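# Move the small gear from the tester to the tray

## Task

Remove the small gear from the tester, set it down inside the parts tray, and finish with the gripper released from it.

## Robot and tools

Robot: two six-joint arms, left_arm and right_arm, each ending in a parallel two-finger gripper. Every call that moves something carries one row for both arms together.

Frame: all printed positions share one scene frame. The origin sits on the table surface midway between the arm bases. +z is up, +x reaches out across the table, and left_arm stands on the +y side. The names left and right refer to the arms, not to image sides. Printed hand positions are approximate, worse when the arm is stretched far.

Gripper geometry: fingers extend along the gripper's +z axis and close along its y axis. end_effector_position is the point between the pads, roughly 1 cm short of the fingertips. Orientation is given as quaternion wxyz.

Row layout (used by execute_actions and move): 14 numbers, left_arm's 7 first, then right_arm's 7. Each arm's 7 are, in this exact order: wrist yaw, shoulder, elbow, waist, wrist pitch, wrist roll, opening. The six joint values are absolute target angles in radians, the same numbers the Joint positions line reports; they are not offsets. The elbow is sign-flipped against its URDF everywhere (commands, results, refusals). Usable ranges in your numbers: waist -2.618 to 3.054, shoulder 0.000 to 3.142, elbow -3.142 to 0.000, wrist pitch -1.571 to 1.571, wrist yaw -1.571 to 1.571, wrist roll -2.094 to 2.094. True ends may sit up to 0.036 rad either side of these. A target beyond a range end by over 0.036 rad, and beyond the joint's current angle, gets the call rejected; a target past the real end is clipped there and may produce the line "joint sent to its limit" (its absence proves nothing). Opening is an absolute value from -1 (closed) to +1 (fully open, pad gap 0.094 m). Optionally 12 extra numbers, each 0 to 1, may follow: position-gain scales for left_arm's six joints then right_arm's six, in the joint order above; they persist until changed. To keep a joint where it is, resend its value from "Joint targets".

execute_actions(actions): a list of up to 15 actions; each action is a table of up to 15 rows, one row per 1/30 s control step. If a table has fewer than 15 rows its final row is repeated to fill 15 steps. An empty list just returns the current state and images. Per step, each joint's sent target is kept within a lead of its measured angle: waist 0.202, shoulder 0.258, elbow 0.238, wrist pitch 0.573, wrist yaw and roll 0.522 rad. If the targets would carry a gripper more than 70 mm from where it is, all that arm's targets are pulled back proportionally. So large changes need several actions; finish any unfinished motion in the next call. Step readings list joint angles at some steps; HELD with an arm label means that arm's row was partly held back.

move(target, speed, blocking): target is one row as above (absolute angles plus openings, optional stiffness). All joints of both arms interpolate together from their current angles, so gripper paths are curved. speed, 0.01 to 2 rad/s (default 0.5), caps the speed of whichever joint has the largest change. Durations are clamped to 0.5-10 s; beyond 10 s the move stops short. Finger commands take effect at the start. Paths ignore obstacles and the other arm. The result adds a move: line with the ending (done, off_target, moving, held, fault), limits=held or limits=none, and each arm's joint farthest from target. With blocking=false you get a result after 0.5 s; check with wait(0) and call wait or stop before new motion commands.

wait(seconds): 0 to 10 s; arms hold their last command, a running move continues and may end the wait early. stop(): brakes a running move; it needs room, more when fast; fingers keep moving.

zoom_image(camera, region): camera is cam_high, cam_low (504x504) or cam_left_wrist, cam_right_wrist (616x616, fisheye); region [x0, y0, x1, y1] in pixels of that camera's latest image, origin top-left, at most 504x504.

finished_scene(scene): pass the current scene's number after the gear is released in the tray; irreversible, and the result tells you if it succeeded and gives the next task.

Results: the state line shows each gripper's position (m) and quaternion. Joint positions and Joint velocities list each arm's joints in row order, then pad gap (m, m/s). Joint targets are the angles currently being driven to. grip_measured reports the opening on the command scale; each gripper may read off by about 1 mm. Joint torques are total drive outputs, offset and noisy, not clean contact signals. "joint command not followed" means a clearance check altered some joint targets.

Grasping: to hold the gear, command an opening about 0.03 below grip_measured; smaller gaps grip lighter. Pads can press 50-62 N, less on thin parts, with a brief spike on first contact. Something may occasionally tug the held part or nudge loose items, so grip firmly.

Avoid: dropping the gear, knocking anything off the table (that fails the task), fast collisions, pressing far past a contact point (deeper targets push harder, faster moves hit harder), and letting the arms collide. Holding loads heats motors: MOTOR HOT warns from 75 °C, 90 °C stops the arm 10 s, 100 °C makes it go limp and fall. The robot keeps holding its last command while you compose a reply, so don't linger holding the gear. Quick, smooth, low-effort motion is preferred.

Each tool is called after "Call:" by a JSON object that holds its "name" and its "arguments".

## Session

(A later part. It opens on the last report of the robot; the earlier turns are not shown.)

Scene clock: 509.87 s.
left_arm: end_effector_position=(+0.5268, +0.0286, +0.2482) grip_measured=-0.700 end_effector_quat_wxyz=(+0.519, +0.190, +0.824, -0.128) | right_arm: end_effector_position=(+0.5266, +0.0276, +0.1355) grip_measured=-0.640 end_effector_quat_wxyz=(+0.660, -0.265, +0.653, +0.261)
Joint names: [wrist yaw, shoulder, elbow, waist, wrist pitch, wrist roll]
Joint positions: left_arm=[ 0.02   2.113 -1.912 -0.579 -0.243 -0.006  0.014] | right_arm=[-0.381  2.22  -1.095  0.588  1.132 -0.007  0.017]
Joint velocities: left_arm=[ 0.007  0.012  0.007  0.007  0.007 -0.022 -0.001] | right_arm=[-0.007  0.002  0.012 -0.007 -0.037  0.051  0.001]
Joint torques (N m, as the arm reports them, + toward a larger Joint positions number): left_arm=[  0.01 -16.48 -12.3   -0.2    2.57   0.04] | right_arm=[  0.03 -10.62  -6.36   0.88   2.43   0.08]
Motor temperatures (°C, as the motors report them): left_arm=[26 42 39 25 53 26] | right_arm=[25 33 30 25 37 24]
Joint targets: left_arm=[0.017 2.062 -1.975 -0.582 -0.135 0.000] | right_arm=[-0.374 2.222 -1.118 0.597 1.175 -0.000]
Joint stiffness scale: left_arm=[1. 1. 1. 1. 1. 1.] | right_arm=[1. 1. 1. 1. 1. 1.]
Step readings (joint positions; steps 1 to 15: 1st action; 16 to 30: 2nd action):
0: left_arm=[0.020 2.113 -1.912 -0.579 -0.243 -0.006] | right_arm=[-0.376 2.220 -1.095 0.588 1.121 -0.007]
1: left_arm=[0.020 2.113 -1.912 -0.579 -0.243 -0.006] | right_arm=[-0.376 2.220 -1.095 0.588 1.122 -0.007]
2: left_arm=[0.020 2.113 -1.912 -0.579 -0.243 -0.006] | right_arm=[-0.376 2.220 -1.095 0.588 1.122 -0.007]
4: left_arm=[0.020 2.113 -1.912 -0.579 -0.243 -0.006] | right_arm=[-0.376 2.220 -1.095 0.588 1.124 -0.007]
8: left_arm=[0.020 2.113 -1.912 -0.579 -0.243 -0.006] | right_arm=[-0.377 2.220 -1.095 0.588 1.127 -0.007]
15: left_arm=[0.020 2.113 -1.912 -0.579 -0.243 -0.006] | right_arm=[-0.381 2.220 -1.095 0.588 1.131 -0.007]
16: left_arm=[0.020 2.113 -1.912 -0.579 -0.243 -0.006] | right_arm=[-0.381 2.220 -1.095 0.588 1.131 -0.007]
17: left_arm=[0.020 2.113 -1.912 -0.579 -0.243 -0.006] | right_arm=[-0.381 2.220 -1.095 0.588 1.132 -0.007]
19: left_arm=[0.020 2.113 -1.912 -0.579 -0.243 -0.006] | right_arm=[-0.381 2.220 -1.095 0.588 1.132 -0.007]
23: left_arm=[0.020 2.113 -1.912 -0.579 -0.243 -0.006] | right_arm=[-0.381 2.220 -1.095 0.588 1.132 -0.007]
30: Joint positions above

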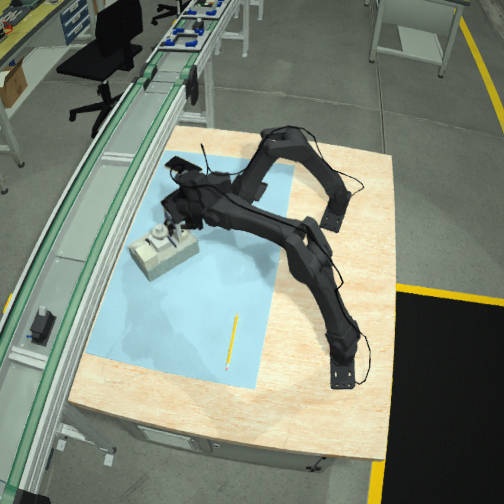

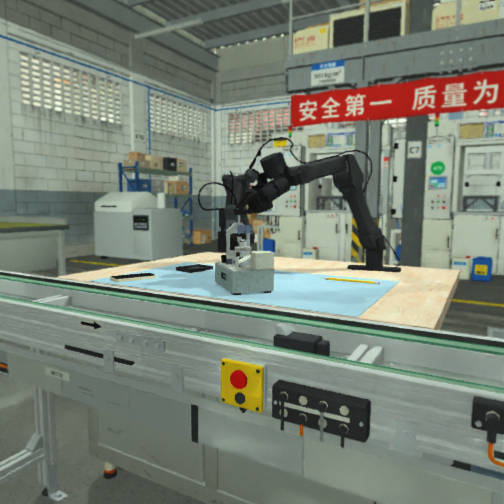

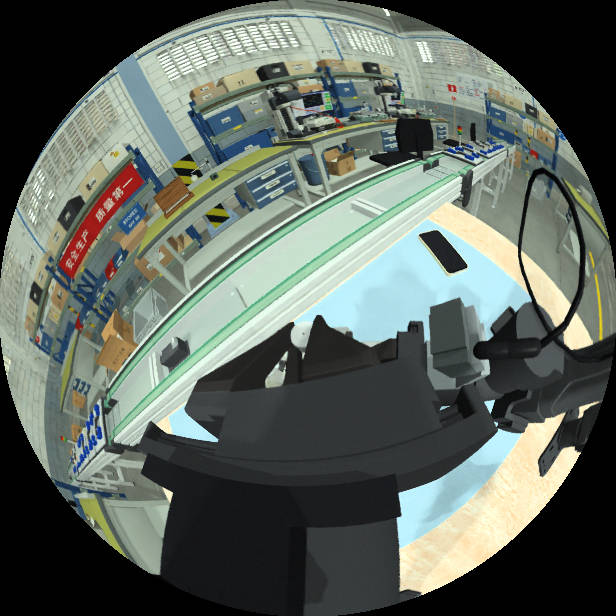

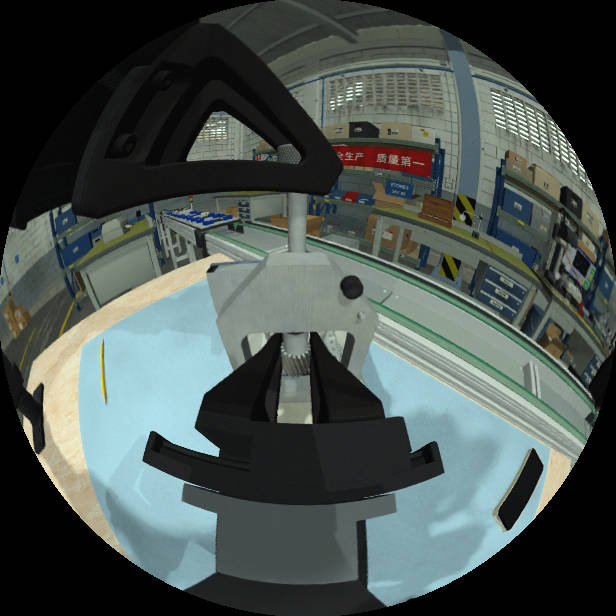

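Call:
{"name": "execute_actions", "arguments": {"actions": [[[0.017, 2.062, -1.975, -0.582, -0.135, 0, -0.73, -0.374, 2.222, -1.118, 0.597, 1.18, 0, -0.68],[0.017, 2.062, -1.975, -0.582, -0.135, 0, -0.73, -0.374, 2.222, -1.118, 0.597, 1.185, 0, -0.68],[0.017, 2.062, -1.975, -0.582, -0.135, 0, -0.73, -0.374, 2.222, -1.118, 0.597, 1.19, 0, -0.68],[0.017, 2.062, -1.975, -0.582, -0.135, 0, -0.73, -0.374, 2.222, -1.118, 0.597, 1.195, 0, -0.68],[0.017, 2.062, -1.975, -0.582, -0.135, 0, -0.73, -0.374, 2.222, -1.118, 0.597, 1.198, 0, -0.68]],[[0.017, 2.062, -1.975, -0.582, -0.135, 0, -0.73, -0.374, 2.222, -1.118, 0.597, 1.198, 0, -0.68]]]}}

Call:
{"name": "zoom_image", "arguments": {"camera": "cam_low", "region": [200, 200, 290, 290]}}

Scene clock: 518.40 s.
left_arm: end_effector_position=(+0.5268, +0.0286, +0.2482) grip_measured=-0.700 end_effector_quat_wxyz=(+0.519, +0.190, +0.824, -0.128) | right_arm: end_effector_position=(+0.5263, +0.0279, +0.1386) grip_measured=-0.640 end_effector_quat_wxyz=(+0.666, -0.265, +0.646, +0.262)
Joint names: [wrist yaw, shoulder, elbow, waist, wrist pitch, wrist roll]
Joint positions: left_arm=[ 0.02   2.113 -1.912 -0.579 -0.243 -0.006  0.014] | right_arm=[-0.383  2.225 -1.095  0.588  1.157 -0.004  0.017]
Joint velocities: left_arm=[ 0.022 -0.012 -0.012 -0.002 -0.051 -0.037 -0.001] | right_arm=[ 0.051  0.017 -0.007  0.002 -0.066 -0.037  0.   ]
Joint torques (N m, as the arm reports them, + toward a larger Joint positions number): left_arm=[  0.02 -16.43 -12.34  -0.14   2.54   0.05] | right_arm=[  0.09 -11.    -6.28   0.84   2.39   0.  ]
Motor temperatures (°C, as the motors report them): left_arm=[26 43 39 25 55 26] | right_arm=[25 33 30 25 38 24]
Joint targets: left_arm=[0.017 2.062 -1.975 -0.582 -0.135 -0.000] | right_arm=[-0.374 2.222 -1.118 0.597 1.198 -0.000]
Joint stiffness scale: left_arm=[1. 1. 1. 1. 1. 1.] | right_arm=[1. 1. 1. 1. 1. 1.]
Step readings (joint positions; steps 1 to 15: 1st action; 16 to 30: 2nd action):
0: left_arm=[0.020 2.113 -1.912 -0.579 -0.243 -0.006] | right_arm=[-0.381 2.220 -1.095 0.588 1.132 -0.007]
1: left_arm=[0.020 2.113 -1.912 -0.579 -0.243 -0.006] | right_arm=[-0.381 2.220 -1.095 0.588 1.132 -0.007]
2: left_arm=[0.020 2.113 -1.912 -0.579 -0.243 -0.006] | right_arm=[-0.381 2.220 -1.095 0.588 1.133 -0.007]
4: left_arm=[0.020 2.113 -1.912 -0.579 -0.243 -0.006] | right_arm=[-0.384 2.220 -1.095 0.588 1.137 -0.006]
8: left_arm=[0.020 2.113 -1.912 -0.579 -0.243 -0.006] | right_arm=[-0.383 2.223 -1.095 0.588 1.154 -0.005]
15: left_arm=[0.020 2.113 -1.912 -0.579 -0.243 -0.006] | right_arm=[-0.383 2.225 -1.095 0.588 1.157 -0.004]
16: left_arm=[0.020 2.113 -1.912 -0.579 -0.243 -0.006] | right_arm=[-0.383 2.225 -1.095 0.588 1.157 -0.004]
17: left_arm=[0.020 2.113 -1.912 -0.579 -0.243 -0.006] | right_arm=[-0.383 2.225 -1.095 0.588 1.157 -0.004]
19: left_arm=[0.020 2.113 -1.912 -0.579 -0.243 -0.006] | right_arm=[-0.383 2.225 -1.095 0.588 1.157 -0.004]
23: left_arm=[0.020 2.113 -1.912 -0.579 -0.243 -0.006] | right_arm=[-0.383 2.225 -1.095 0.588 1.157 -0.004]
30: Joint positions above

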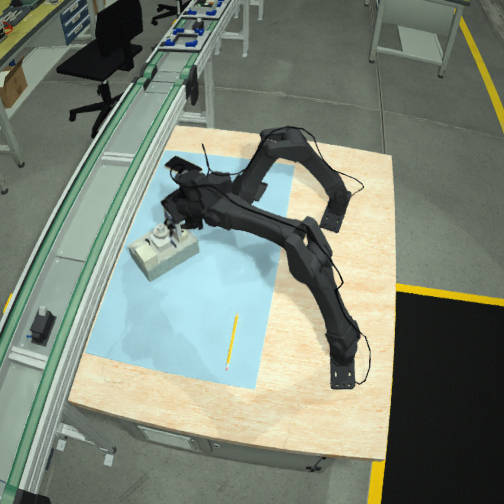

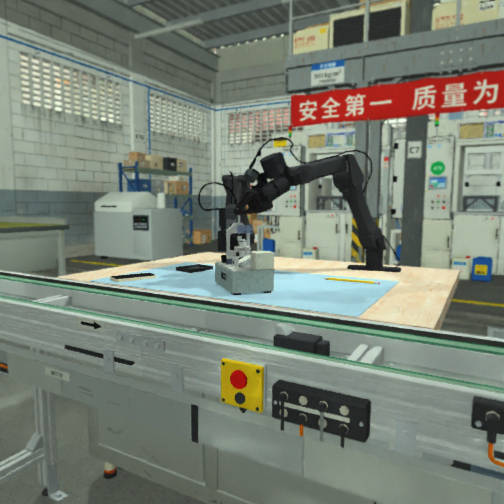

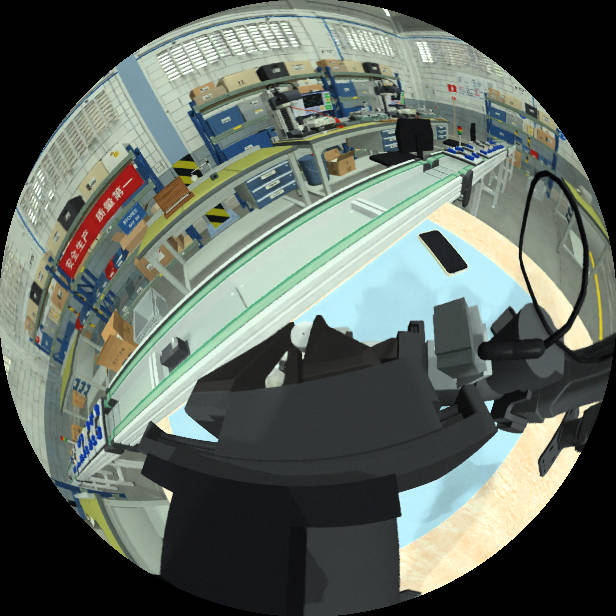

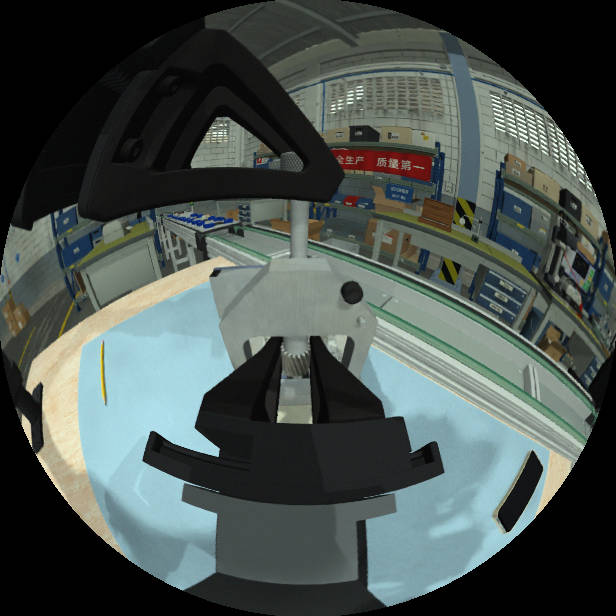

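Region (200, 200, 290, 290) of cam_low's 504x504 image, scaled by 5.600, with more detail than that image has.

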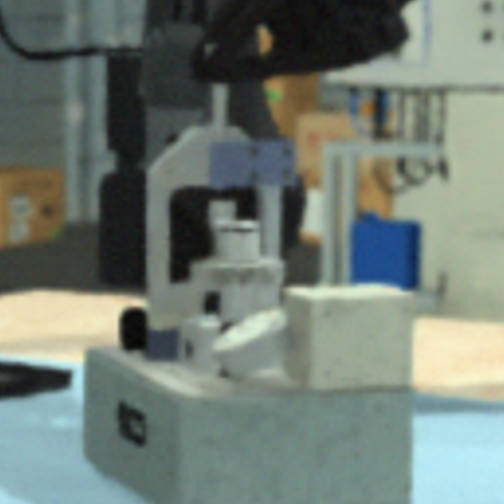

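Call:
{"name": "execute_actions", "arguments": {"actions": [[[0.017, 2.062, -1.975, -0.582, -0.135, 0, -0.73, -0.388, 2.195, -1.093, 0.580, 1.18, 0, -0.68],[0.017, 2.062, -1.975, -0.582, -0.135, 0, -0.73, -0.388, 2.195, -1.093, 0.580, 1.18, 0, -0.68],[0.017, 2.062, -1.975, -0.582, -0.135, 0, -0.73, -0.388, 2.195, -1.093, 0.580, 1.18, 0, -0.68],[0.017, 2.062, -1.975, -0.582, -0.135, 0, -0.73, -0.393, 2.182, -1.065, 0.573, 1.196, 0, -0.68]],[[0.017, 2.062, -1.975, -0.582, -0.135, 0, -0.73, -0.398, 2.168, -1.036, 0.566, 1.212, 0, -0.68]],[[0.017, 2.062, -1.975, -0.582, -0.135, 0, -0.73, -0.402, 2.155, -1.008, 0.559, 1.228, 0, -0.68]]]}}

Call:
{"name": "zoom_image", "arguments": {"camera": "cam_right_wrist", "region": [200, 230, 400, 430]}}

Scene clock: 537.93 s.
left_arm: end_effector_position=(+0.5268, +0.0286, +0.2482) grip_measured=-0.700 end_effector_quat_wxyz=(+0.519, +0.190, +0.824, -0.128) | right_arm: end_effector_position=(+0.5145, +0.0141, +0.1323) grip_measured=-0.640 end_effector_quat_wxyz=(+0.662, -0.263, +0.651, +0.260)
Joint names: [wrist yaw, shoulder, elbow, waist, wrist pitch, wrist roll]
Joint positions: left_arm=[ 0.02   2.113 -1.912 -0.579 -0.243 -0.006  0.014] | right_arm=[-0.396  2.195 -1.014  0.569  1.195 -0.004  0.017]
Joint velocities: left_arm=[ 0.037  0.012  0.012 -0.012 -0.037 -0.066  0.   ] | right_arm=[ 0.022 -0.002  0.007 -0.007 -0.051 -0.037 -0.001]
Joint torques (N m, as the arm reports them, + toward a larger Joint positions number): left_arm=[  0.01 -16.45 -12.22  -0.18   2.53   0.05] | right_arm=[ -0.12 -13.4   -3.95  -0.97   2.36   0.05]
Motor temperatures (°C, as the motors report them): left_arm=[26 44 40 25 58 26] | right_arm=[25 33 30 25 39 24]
Joint targets: left_arm=[0.017 2.062 -1.975 -0.582 -0.135 0.000] | right_arm=[-0.402 2.155 -1.008 0.559 1.228 -0.000]
Joint stiffness scale: left_arm=[1. 1. 1. 1. 1. 1.] | right_arm=[1. 1. 1. 1. 1. 1.]
Step readings (joint positions; steps 1 to 15: 1st action; 16 to 30: 2nd action; 31 to 45: 3rd action):
0: left_arm=[0.020 2.113 -1.912 -0.579 -0.243 -0.006] | right_arm=[-0.383 2.225 -1.095 0.588 1.157 -0.004]
1: left_arm=[0.020 2.113 -1.912 -0.579 -0.243 -0.006] | right_arm=[-0.384 2.225 -1.095 0.588 1.157 -0.004]
2: left_arm=[0.020 2.113 -1.912 -0.579 -0.243 -0.006] | right_arm=[-0.384 2.225 -1.095 0.588 1.157 -0.004]
4: left_arm=[0.020 2.113 -1.912 -0.579 -0.243 -0.006] | right_arm=[-0.384 2.224 -1.091 0.587 1.160 -0.004]
8: left_arm=[0.020 2.113 -1.912 -0.579 -0.243 -0.006] | right_arm=[-0.387 2.220 -1.074 0.584 1.172 -0.004]
15: left_arm=[0.020 2.113 -1.912 -0.579 -0.243 -0.006] | right_arm=[-0.387 2.220 -1.073 0.584 1.173 -0.004]
16: left_arm=[0.020 2.113 -1.912 -0.579 -0.243 -0.006] | right_arm=[-0.387 2.218 -1.069 0.583 1.175 -0.004]
17: left_arm=[0.020 2.113 -1.912 -0.579 -0.243 -0.006] | right_arm=[-0.388 2.213 -1.059 0.582 1.177 -0.004]
19: left_arm=[0.020 2.113 -1.912 -0.579 -0.243 -0.006] | right_arm=[-0.390 2.209 -1.045 0.579 1.178 -0.004]
23: left_arm=[0.020 2.113 -1.912 -0.579 -0.243 -0.006] | right_arm=[-0.392 2.209 -1.042 0.577 1.182 -0.004]
30: left_arm=[0.020 2.113 -1.912 -0.579 -0.243 -0.006] | right_arm=[-0.392 2.209 -1.042 0.577 1.182 -0.004]
31: left_arm=[0.020 2.113 -1.912 -0.579 -0.243 -0.006] | right_arm=[-0.392 2.207 -1.038 0.576 1.184 -0.004]
32: left_arm=[0.020 2.113 -1.912 -0.579 -0.243 -0.006] | right_arm=[-0.393 2.203 -1.029 0.575 1.188 -0.004]
34: left_arm=[0.020 2.113 -1.912 -0.579 -0.243 -0.006] | right_arm=[-0.395 2.196 -1.017 0.572 1.192 -0.004]
38: left_arm=[0.020 2.113 -1.912 -0.579 -0.243 -0.006] | right_arm=[-0.396 2.195 -1.014 0.569 1.195 -0.004]
45: Joint positions above

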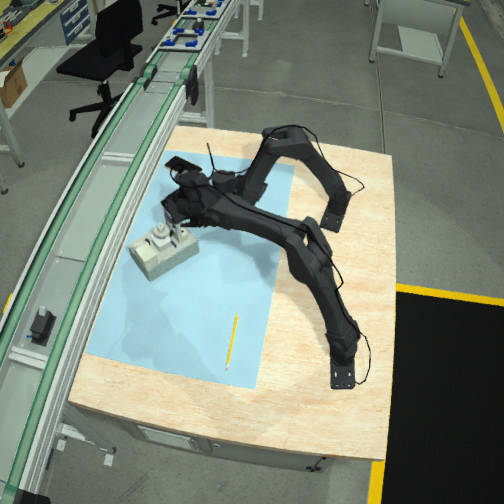

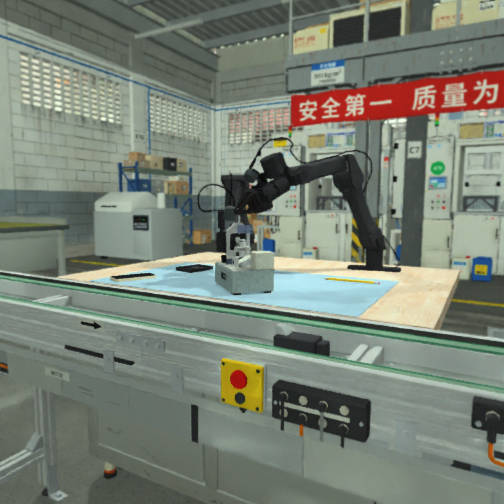

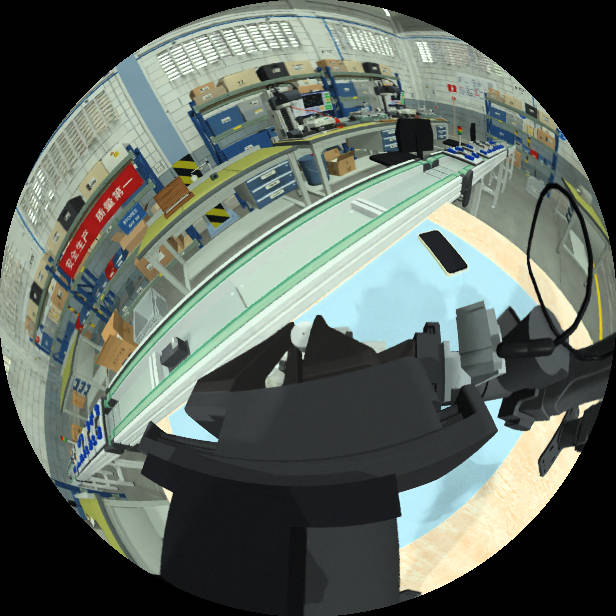

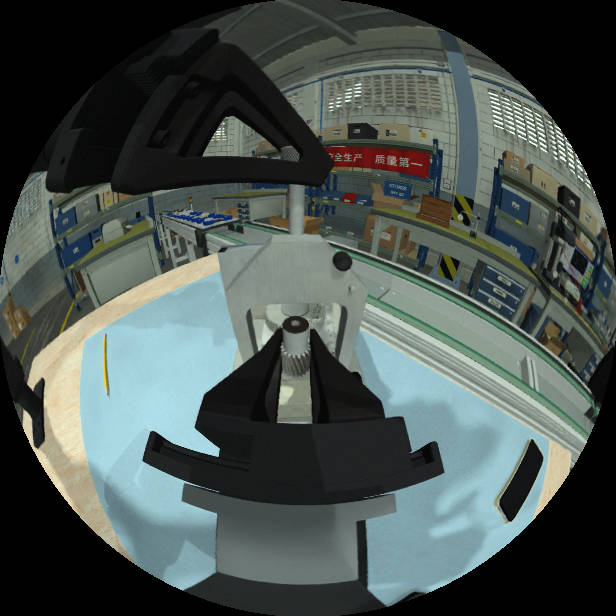

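Region (200, 230, 400, 430) of cam_right_wrist's 616x616 image, scaled by 2.520, with more detail than that image has.

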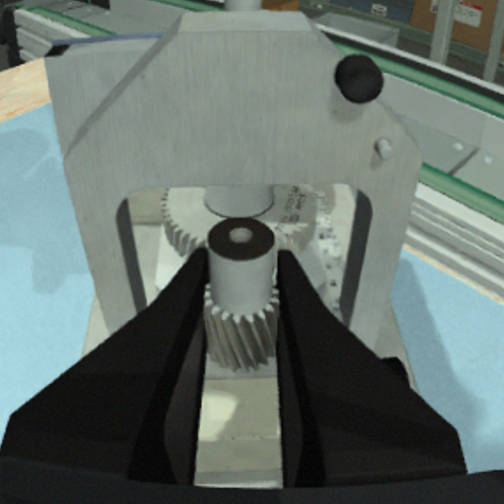

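Call:
{"name": "execute_actions", "arguments": {"actions": [[[0.017, 2.072, -1.95, -0.582, -0.145, 0, -0.73, -0.407, 2.135, -0.980, 0.552, 1.25, 0, -0.68]],[[0.017, 2.082, -1.925, -0.582, -0.153, 0, -0.73, -0.412, 2.118, -0.951, 0.545, 1.268, 0, -0.68]],[[0.017, 2.092, -1.90, -0.582, -0.16, 0, -0.73, -0.417, 2.10, -0.923, 0.538, 1.285, 0, -0.68]],[[0.017, 2.10, -1.88, -0.582, -0.17, 0, -0.73, -0.418, 2.08, -0.89, 0.531, 1.30, 0, -0.68]],[[0.017, 2.105, -1.865, -0.582, -0.175, 0, -0.73, -0.419, 2.06, -0.855, 0.524, 1.315, 0, -0.68]]]}}

Scene clock: 557.17 s.
left_arm: end_effector_position=(+0.5268, +0.0285, +0.2297) grip_measured=-0.700 end_effector_quat_wxyz=(+0.512, +0.191, +0.828, -0.127) | right_arm: end_effector_position=(+0.4895, -0.0117, +0.1431) grip_measured=-0.640 end_effector_quat_wxyz=(+0.673, -0.258, +0.645, +0.254)
Joint names: [wrist yaw, shoulder, elbow, waist, wrist pitch, wrist roll]
Joint positions: left_arm=[ 0.02   2.12  -1.864 -0.579 -0.204 -0.006  0.014] | right_arm=[-0.414  2.101 -0.86   0.535  1.279 -0.004  0.017]
Joint velocities: left_arm=[ 0.066 -0.022  0.007 -0.002 -0.081 -0.007 -0.001] | right_arm=[-0.125 -0.002 -0.007  0.012 -0.007 -0.007  0.   ]
Joint torques (N m, as the arm reports them, + toward a larger Joint positions number): left_arm=[ -0.04 -13.45  -7.65  -0.1    1.8    0.04] | right_arm=[ -0.11 -12.55  -3.86  -1.     2.32   0.05]
Motor temperatures (°C, as the motors report them): left_arm=[26 45 40 25 59 26] | right_arm=[25 35 29 25 39 24]
Joint targets: left_arm=[0.017 2.105 -1.865 -0.582 -0.175 0.000] | right_arm=[-0.419 2.060 -0.855 0.524 1.315 -0.000]
Joint stiffness scale: left_arm=[1. 1. 1. 1. 1. 1.] | right_arm=[1. 1. 1. 1. 1. 1.]
Step readings (joint positions; steps 1 to 15: 1st action; 16 to 30: 2nd action; 31 to 45: 3rd action; 46 to 60: 4th action; 61 to 75: 5th action):
0: left_arm=[0.020 2.113 -1.912 -0.579 -0.243 -0.006] | right_arm=[-0.396 2.195 -1.014 0.569 1.195 -0.004]
1: left_arm=[0.020 2.113 -1.912 -0.579 -0.243 -0.006] | right_arm=[-0.396 2.192 -1.010 0.569 1.197 -0.004]
2: left_arm=[0.020 2.113 -1.912 -0.579 -0.243 -0.006] | right_arm=[-0.397 2.187 -1.000 0.568 1.200 -0.004]
4: left_arm=[0.020 2.113 -1.912 -0.579 -0.243 -0.006] | right_arm=[-0.399 2.179 -0.987 0.565 1.205 -0.004]
8: left_arm=[0.020 2.113 -1.912 -0.579 -0.243 -0.006] | right_arm=[-0.400 2.177 -0.985 0.562 1.211 -0.004]
15: left_arm=[0.020 2.113 -1.912 -0.579 -0.243 -0.006] | right_arm=[-0.401 2.177 -0.985 0.562 1.214 -0.004]
16: left_arm=[0.020 2.113 -1.910 -0.579 -0.243 -0.006] | right_arm=[-0.401 2.174 -0.981 0.562 1.215 -0.004]
17: left_arm=[0.020 2.113 -1.909 -0.579 -0.243 -0.006] | right_arm=[-0.402 2.169 -0.971 0.560 1.219 -0.004]
19: left_arm=[0.020 2.113 -1.906 -0.579 -0.241 -0.006] | right_arm=[-0.404 2.162 -0.959 0.558 1.223 -0.004]
23: left_arm=[0.020 2.113 -1.906 -0.579 -0.240 -0.006] | right_arm=[-0.405 2.160 -0.956 0.555 1.229 -0.004]
30: left_arm=[0.020 2.113 -1.906 -0.579 -0.240 -0.006] | right_arm=[-0.405 2.159 -0.956 0.555 1.232 -0.004]
31: left_arm=[0.020 2.113 -1.902 -0.579 -0.237 -0.006] | right_arm=[-0.406 2.157 -0.952 0.555 1.233 -0.004]
32: left_arm=[0.020 2.113 -1.898 -0.579 -0.233 -0.006] | right_arm=[-0.407 2.152 -0.943 0.554 1.236 -0.004]
34: left_arm=[0.020 2.117 -1.891 -0.579 -0.229 -0.006] | right_arm=[-0.409 2.144 -0.930 0.551 1.240 -0.004]
38: left_arm=[0.020 2.120 -1.887 -0.579 -0.228 -0.006] | right_arm=[-0.410 2.141 -0.928 0.548 1.246 -0.004]
45: left_arm=[0.020 2.120 -1.887 -0.579 -0.228 -0.006] | right_arm=[-0.410 2.141 -0.928 0.548 1.249 -0.004]
46: left_arm=[0.020 2.120 -1.884 -0.579 -0.225 -0.006] | right_arm=[-0.411 2.138 -0.923 0.548 1.250 -0.004]
47: left_arm=[0.020 2.120 -1.881 -0.579 -0.222 -0.006] | right_arm=[-0.411 2.132 -0.912 0.547 1.252 -0.004]
49: left_arm=[0.020 2.120 -1.876 -0.579 -0.217 -0.006] | right_arm=[-0.412 2.123 -0.897 0.544 1.257 -0.004]
53: left_arm=[0.020 2.120 -1.875 -0.579 -0.215 -0.006] | right_arm=[-0.412 2.121 -0.895 0.541 1.262 -0.004]
60: left_arm=[0.020 2.120 -1.875 -0.579 -0.215 -0.006] | right_arm=[-0.412 2.121 -0.895 0.541 1.264 -0.004]
61: left_arm=[0.020 2.120 -1.872 -0.579 -0.213 -0.006] | right_arm=[-0.412 2.118 -0.889 0.541 1.265 -0.004]
62: left_arm=[0.020 2.120 -1.869 -0.579 -0.210 -0.006] | right_arm=[-0.413 2.112 -0.878 0.539 1.268 -0.004]
64: left_arm=[0.020 2.120 -1.865 -0.579 -0.205 -0.006] | right_arm=[-0.413 2.103 -0.863 0.537 1.272 -0.004]
68: left_arm=[0.020 2.120 -1.864 -0.579 -0.204 -0.006] | right_arm=[-0.414 2.101 -0.860 0.535 1.277 -0.004]
75: Joint positions above

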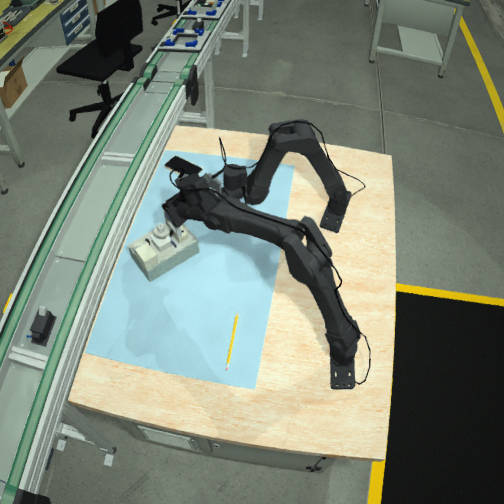

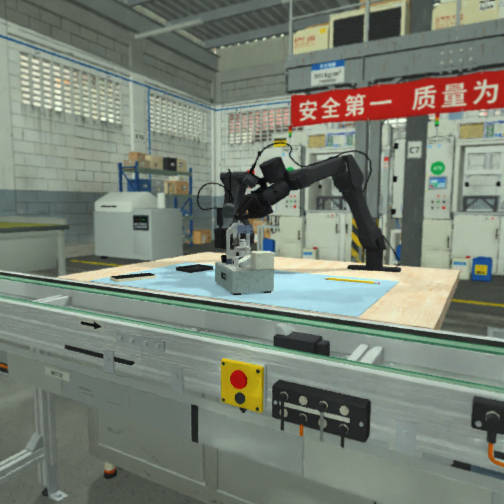

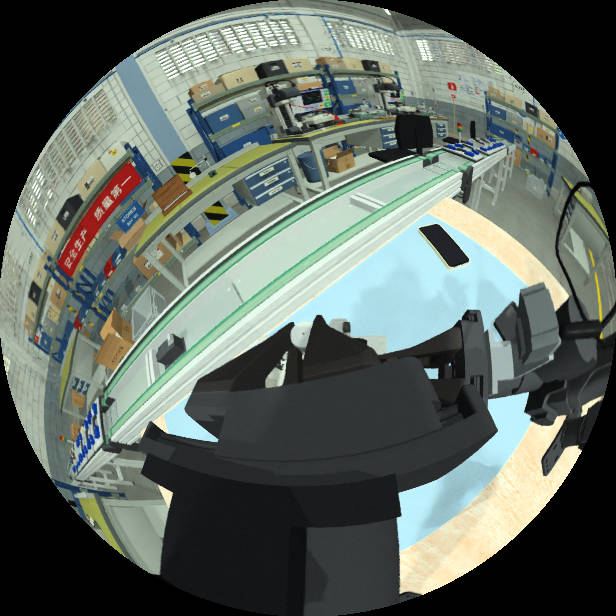

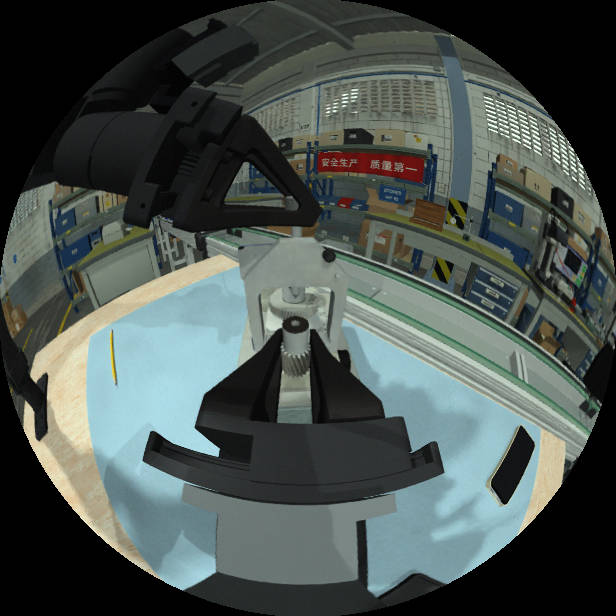

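Call:
{"name": "move", "arguments": {"target": [0.02, 2.115, -1.875, -0.58, -0.195, 0, -0.2, -0.414, 1.92, -0.87, 0.45, 1.30, 0, -0.68], "speed": 0.4}}

Call:
{"name": "move", "arguments": {"target": [0.0, 1.6, -1.3, -0.3, -0.3, 0, -0.2, 0, 1.67, -1.265, 0.07, -1.01, 0, -0.68], "speed": 0.9}}

Scene clock: 588.37 s.
left_arm: end_effector_position=(+0.5270, +0.0285, +0.2298) grip_measured=-0.203 end_effector_quat_wxyz=(+0.513, +0.191, +0.827, -0.127) | right_arm: end_effector_position=(+0.4972, -0.0519, +0.2204) grip_measured=-0.640 end_effector_quat_wxyz=(+0.734, -0.236, +0.597, +0.222)
Joint names: [wrist yaw, shoulder, elbow, waist, wrist pitch, wrist roll]
Joint positions: left_arm=[ 0.02   2.12  -1.864 -0.579 -0.202 -0.006  0.037] | right_arm=[-0.414  1.946 -0.86   0.456  1.28  -0.004  0.017]
Joint velocities: left_arm=[-0.007 -0.002  0.027 -0.002  0.007 -0.022  0.   ] | right_arm=[ 0.037  0.022  0.022 -0.002 -0.037 -0.037  0.   ]
Joint torques (N m, as the arm reports them, + toward a larger Joint positions number): left_arm=[ -0.02 -12.58  -8.39  -0.04   1.6    0.02] | right_arm=[  0.05 -10.63  -5.49  -0.55   2.07   0.03]
Motor temperatures (°C, as the motors report them): left_arm=[26 43 37 25 55 26] | right_arm=[25 35 29 25 40 24]
Joint targets: left_arm=[0.020 2.115 -1.875 -0.580 -0.195 -0.000] | right_arm=[-0.414 1.920 -0.870 0.450 1.300 0.000]
Joint stiffness scale: left_arm=[1. 1. 1. 1. 1. 1.] | right_arm=[1. 1. 1. 1. 1. 1.]
move: off_target (right_arm); limits=none; left_arm: farthest joint: the elbow, 0.011 radians from its target (0.011 radians at the start); right_arm: farthest joint: the shoulder, 0.026 radians from its target (0.181 radians at the start)

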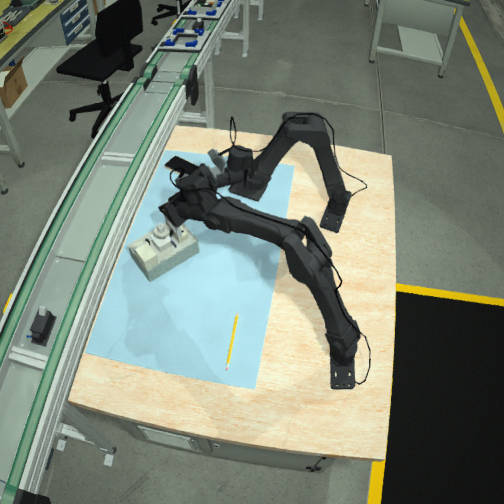

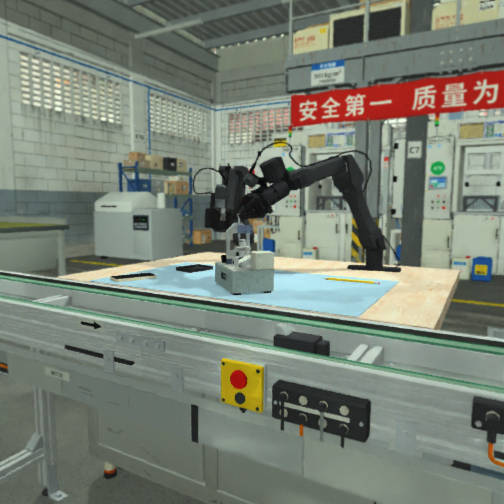

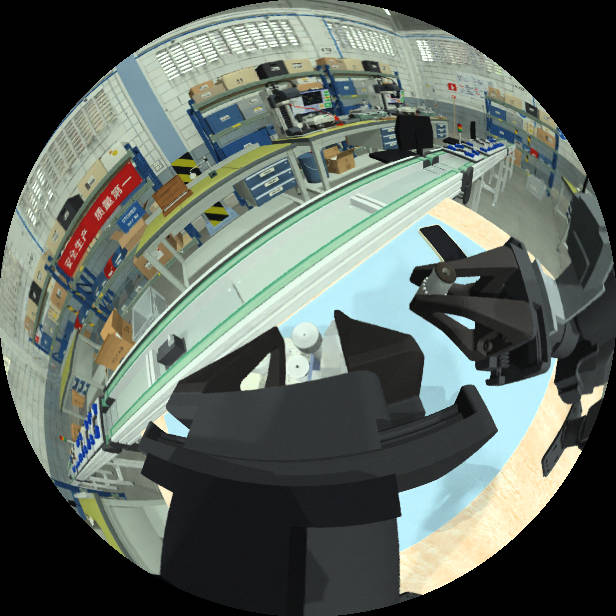

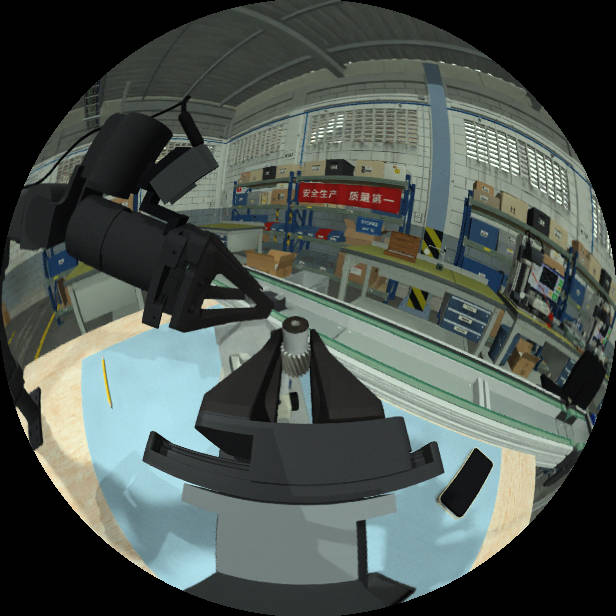

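Scene clock: 591.73 s.
left_arm: end_effector_position=(+0.4413, +0.2179, +0.2244) grip_measured=-0.203 end_effector_quat_wxyz=(+0.467, +0.076, +0.880, -0.045) | right_arm: end_effector_position=(+0.3393, -0.2881, +0.0752) grip_measured=-0.640 end_effector_quat_wxyz=(+0.047, +0.061, +0.997, -0.000)
Joint names: [wrist yaw, shoulder, elbow, waist, wrist pitch, wrist roll]
Joint positions: left_arm=[ 0.006  1.625 -1.311 -0.309 -0.28  -0.006  0.037] | right_arm=[-0.006  1.704 -1.233  0.079 -1.005 -0.005  0.017]
Joint velocities: left_arm=[-0.037  0.002  0.007  0.002 -0.066  0.022  0.   ] | right_arm=[-0.022 -0.012 -0.002 -0.007 -0.051 -0.066 -0.   ]
Joint torques (N m, as the arm reports them, + toward a larger Joint positions number): left_arm=[-0.02 -9.77 -6.73  0.68  1.24  0.05] | right_arm=[ 0.03 -9.66 -7.54 -0.72  0.52  0.02]
Motor temperatures (°C, as the motors report them): left_arm=[26 42 37 25 54 26] | right_arm=[25 35 29 25 40 24]
Joint targets: left_arm=[0.000 1.600 -1.300 -0.300 -0.300 0.000] | right_arm=[0.000 1.670 -1.265 0.070 -1.010 0.000]
Joint stiffness scale: left_arm=[1. 1. 1. 1. 1. 1.] | right_arm=[1. 1. 1. 1. 1. 1.]
move: off_target (left_arm, right_arm); limits=none; left_arm: farthest joint: the shoulder, 0.025 radians from its target (0.520 radians at the start); right_arm: farthest joint: the shoulder, 0.034 radians from its target (0.276 radians at the start)

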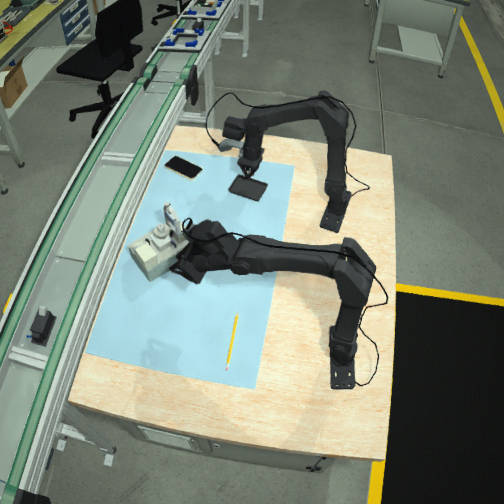

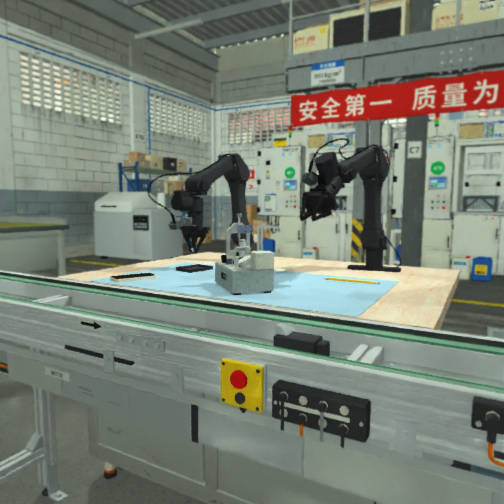

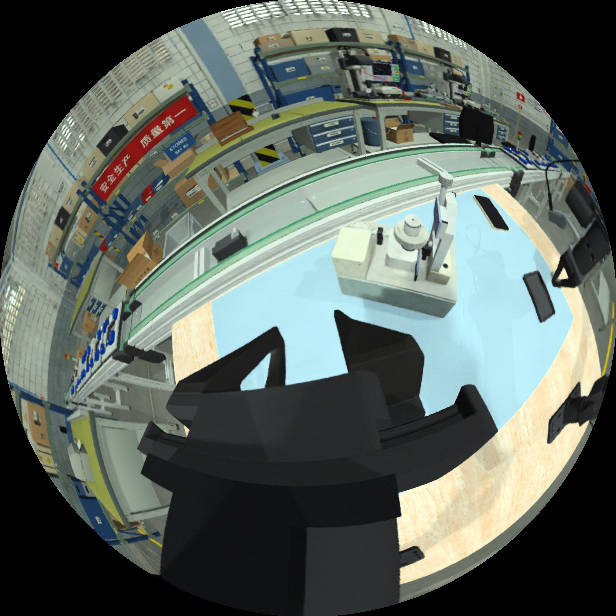

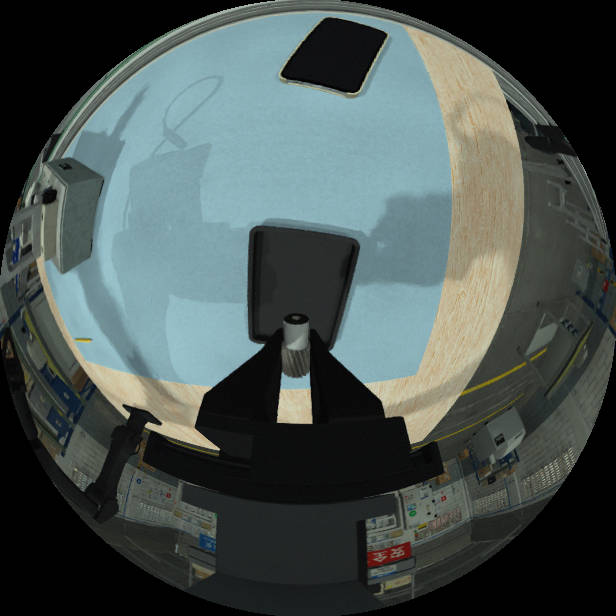

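Call:
{"name": "execute_actions", "arguments": {"actions": []}}

Scene clock: 621.13 s.
left_arm: end_effector_position=(+0.4413, +0.2179, +0.2244) grip_measured=-0.203 end_effector_quat_wxyz=(+0.467, +0.076, +0.880, -0.045) | right_arm: end_effector_position=(+0.3392, -0.2881, +0.0752) grip_measured=-0.640 end_effector_quat_wxyz=(+0.047, +0.061, +0.997, -0.000)
Joint names: [wrist yaw, shoulder, elbow, waist, wrist pitch, wrist roll]
Joint positions: left_arm=[ 0.006  1.625 -1.311 -0.309 -0.28  -0.006  0.037] | right_arm=[-0.006  1.704 -1.233  0.079 -1.005 -0.005  0.017]
Joint velocities: left_arm=[ 0.051 -0.002 -0.002 -0.007  0.022 -0.051  0.001] | right_arm=[ 0.022 -0.002 -0.017 -0.007 -0.051  0.022 -0.   ]
Joint torques (N m, as the arm reports them, + toward a larger Joint positions number): left_arm=[ 0.   -9.61 -6.68  0.75  1.29  0.03] | right_arm=[ 0.02 -9.61 -7.56 -0.82  0.55  0.07]
Motor temperatures (°C, as the motors report them): left_arm=[26 39 36 25 50 26] | right_arm=[25 34 30 25 35 24]
Joint targets: left_arm=[0.000 1.600 -1.300 -0.300 -0.300 0.000] | right_arm=[0.000 1.670 -1.265 0.070 -1.010 0.000]
Joint stiffness scale: left_arm=[1. 1. 1. 1. 1. 1.] | right_arm=[1. 1. 1. 1. 1. 1.]

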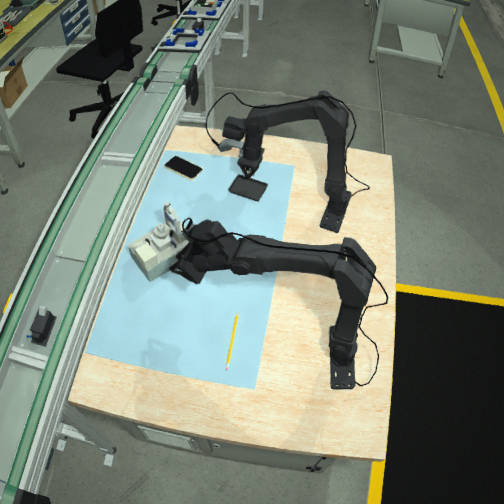

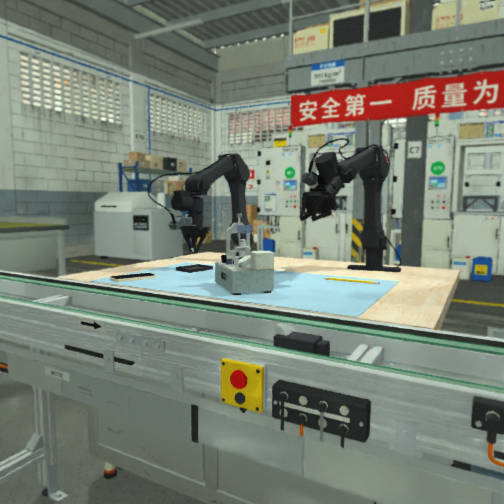

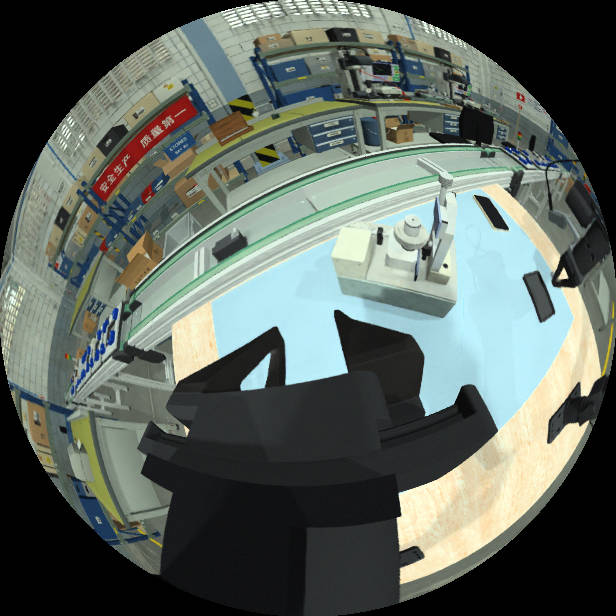

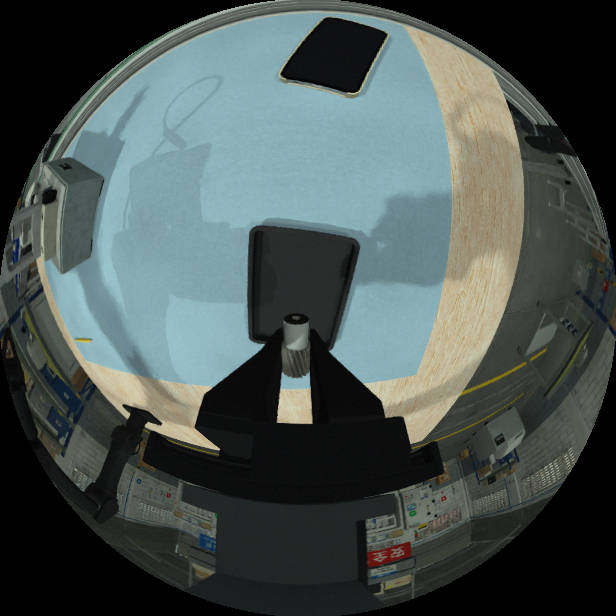

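Call:
{"name": "move", "arguments": {"target": [0,1.6,-1.3,-0.3,-0.3,0,-0.2, 0,1.75,-1.17,0.07,-0.89,0,-0.68], "speed": 0.15}}

Scene clock: 626.93 s.
left_arm: end_effector_position=(+0.4413, +0.2179, +0.2244) grip_measured=-0.203 end_effector_quat_wxyz=(+0.467, +0.076, +0.880, -0.045) | right_arm: end_effector_position=(+0.3413, -0.2884, +0.0473) grip_measured=-0.640 end_effector_quat_wxyz=(+0.042, +0.061, +0.997, +0.000)
Joint names: [wrist yaw, shoulder, elbow, waist, wrist pitch, wrist roll]
Joint positions: left_arm=[ 0.006  1.625 -1.311 -0.309 -0.28  -0.006  0.037] | right_arm=[-0.006  1.75  -1.173  0.079 -0.909 -0.005  0.017]
Joint velocities: left_arm=[-0.051 -0.002 -0.002 -0.022  0.066 -0.007 -0.   ] | right_arm=[-0.007 -0.012  0.002 -0.002 -0.007  0.007  0.   ]
Joint torques (N m, as the arm reports them, + toward a larger Joint positions number): left_arm=[-0.05 -9.84 -6.69  0.71  1.25  0.02] | right_arm=[ 0.05 -7.16 -4.82 -0.82  0.78  0.02]
Motor temperatures (°C, as the motors report them): left_arm=[26 39 36 25 50 26] | right_arm=[25 33 30 25 35 24]
Joint targets: left_arm=[0.000 1.600 -1.300 -0.300 -0.300 0.000] | right_arm=[-0.000 1.750 -1.170 0.070 -0.890 0.000]
Joint stiffness scale: left_arm=[1. 1. 1. 1. 1. 1.] | right_arm=[1. 1. 1. 1. 1. 1.]
move: off_target (left_arm); limits=none; left_arm: farthest joint: the shoulder, 0.025 radians from its target (0.025 radians at the start); right_arm: farthest joint: the wrist pitch, 0.019 radians from its target (0.115 radians at the start)

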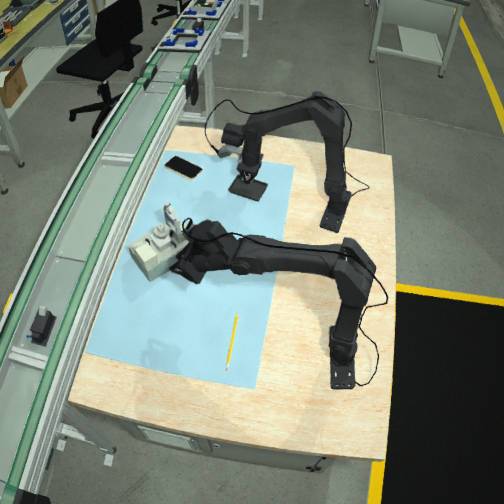

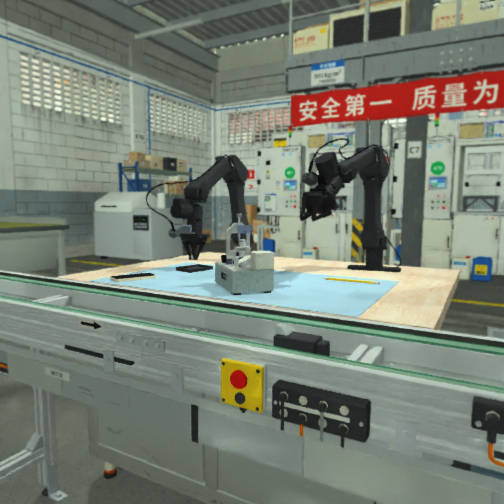

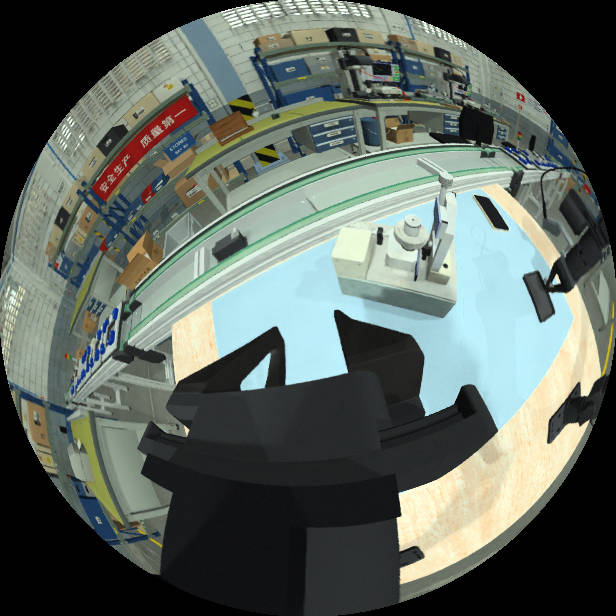

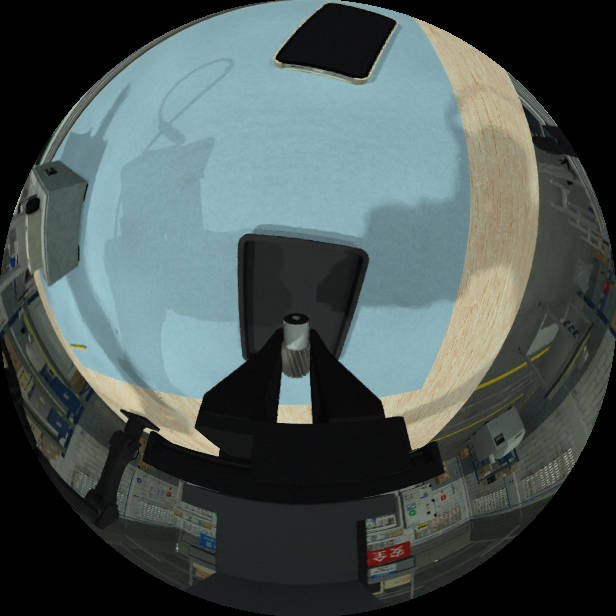

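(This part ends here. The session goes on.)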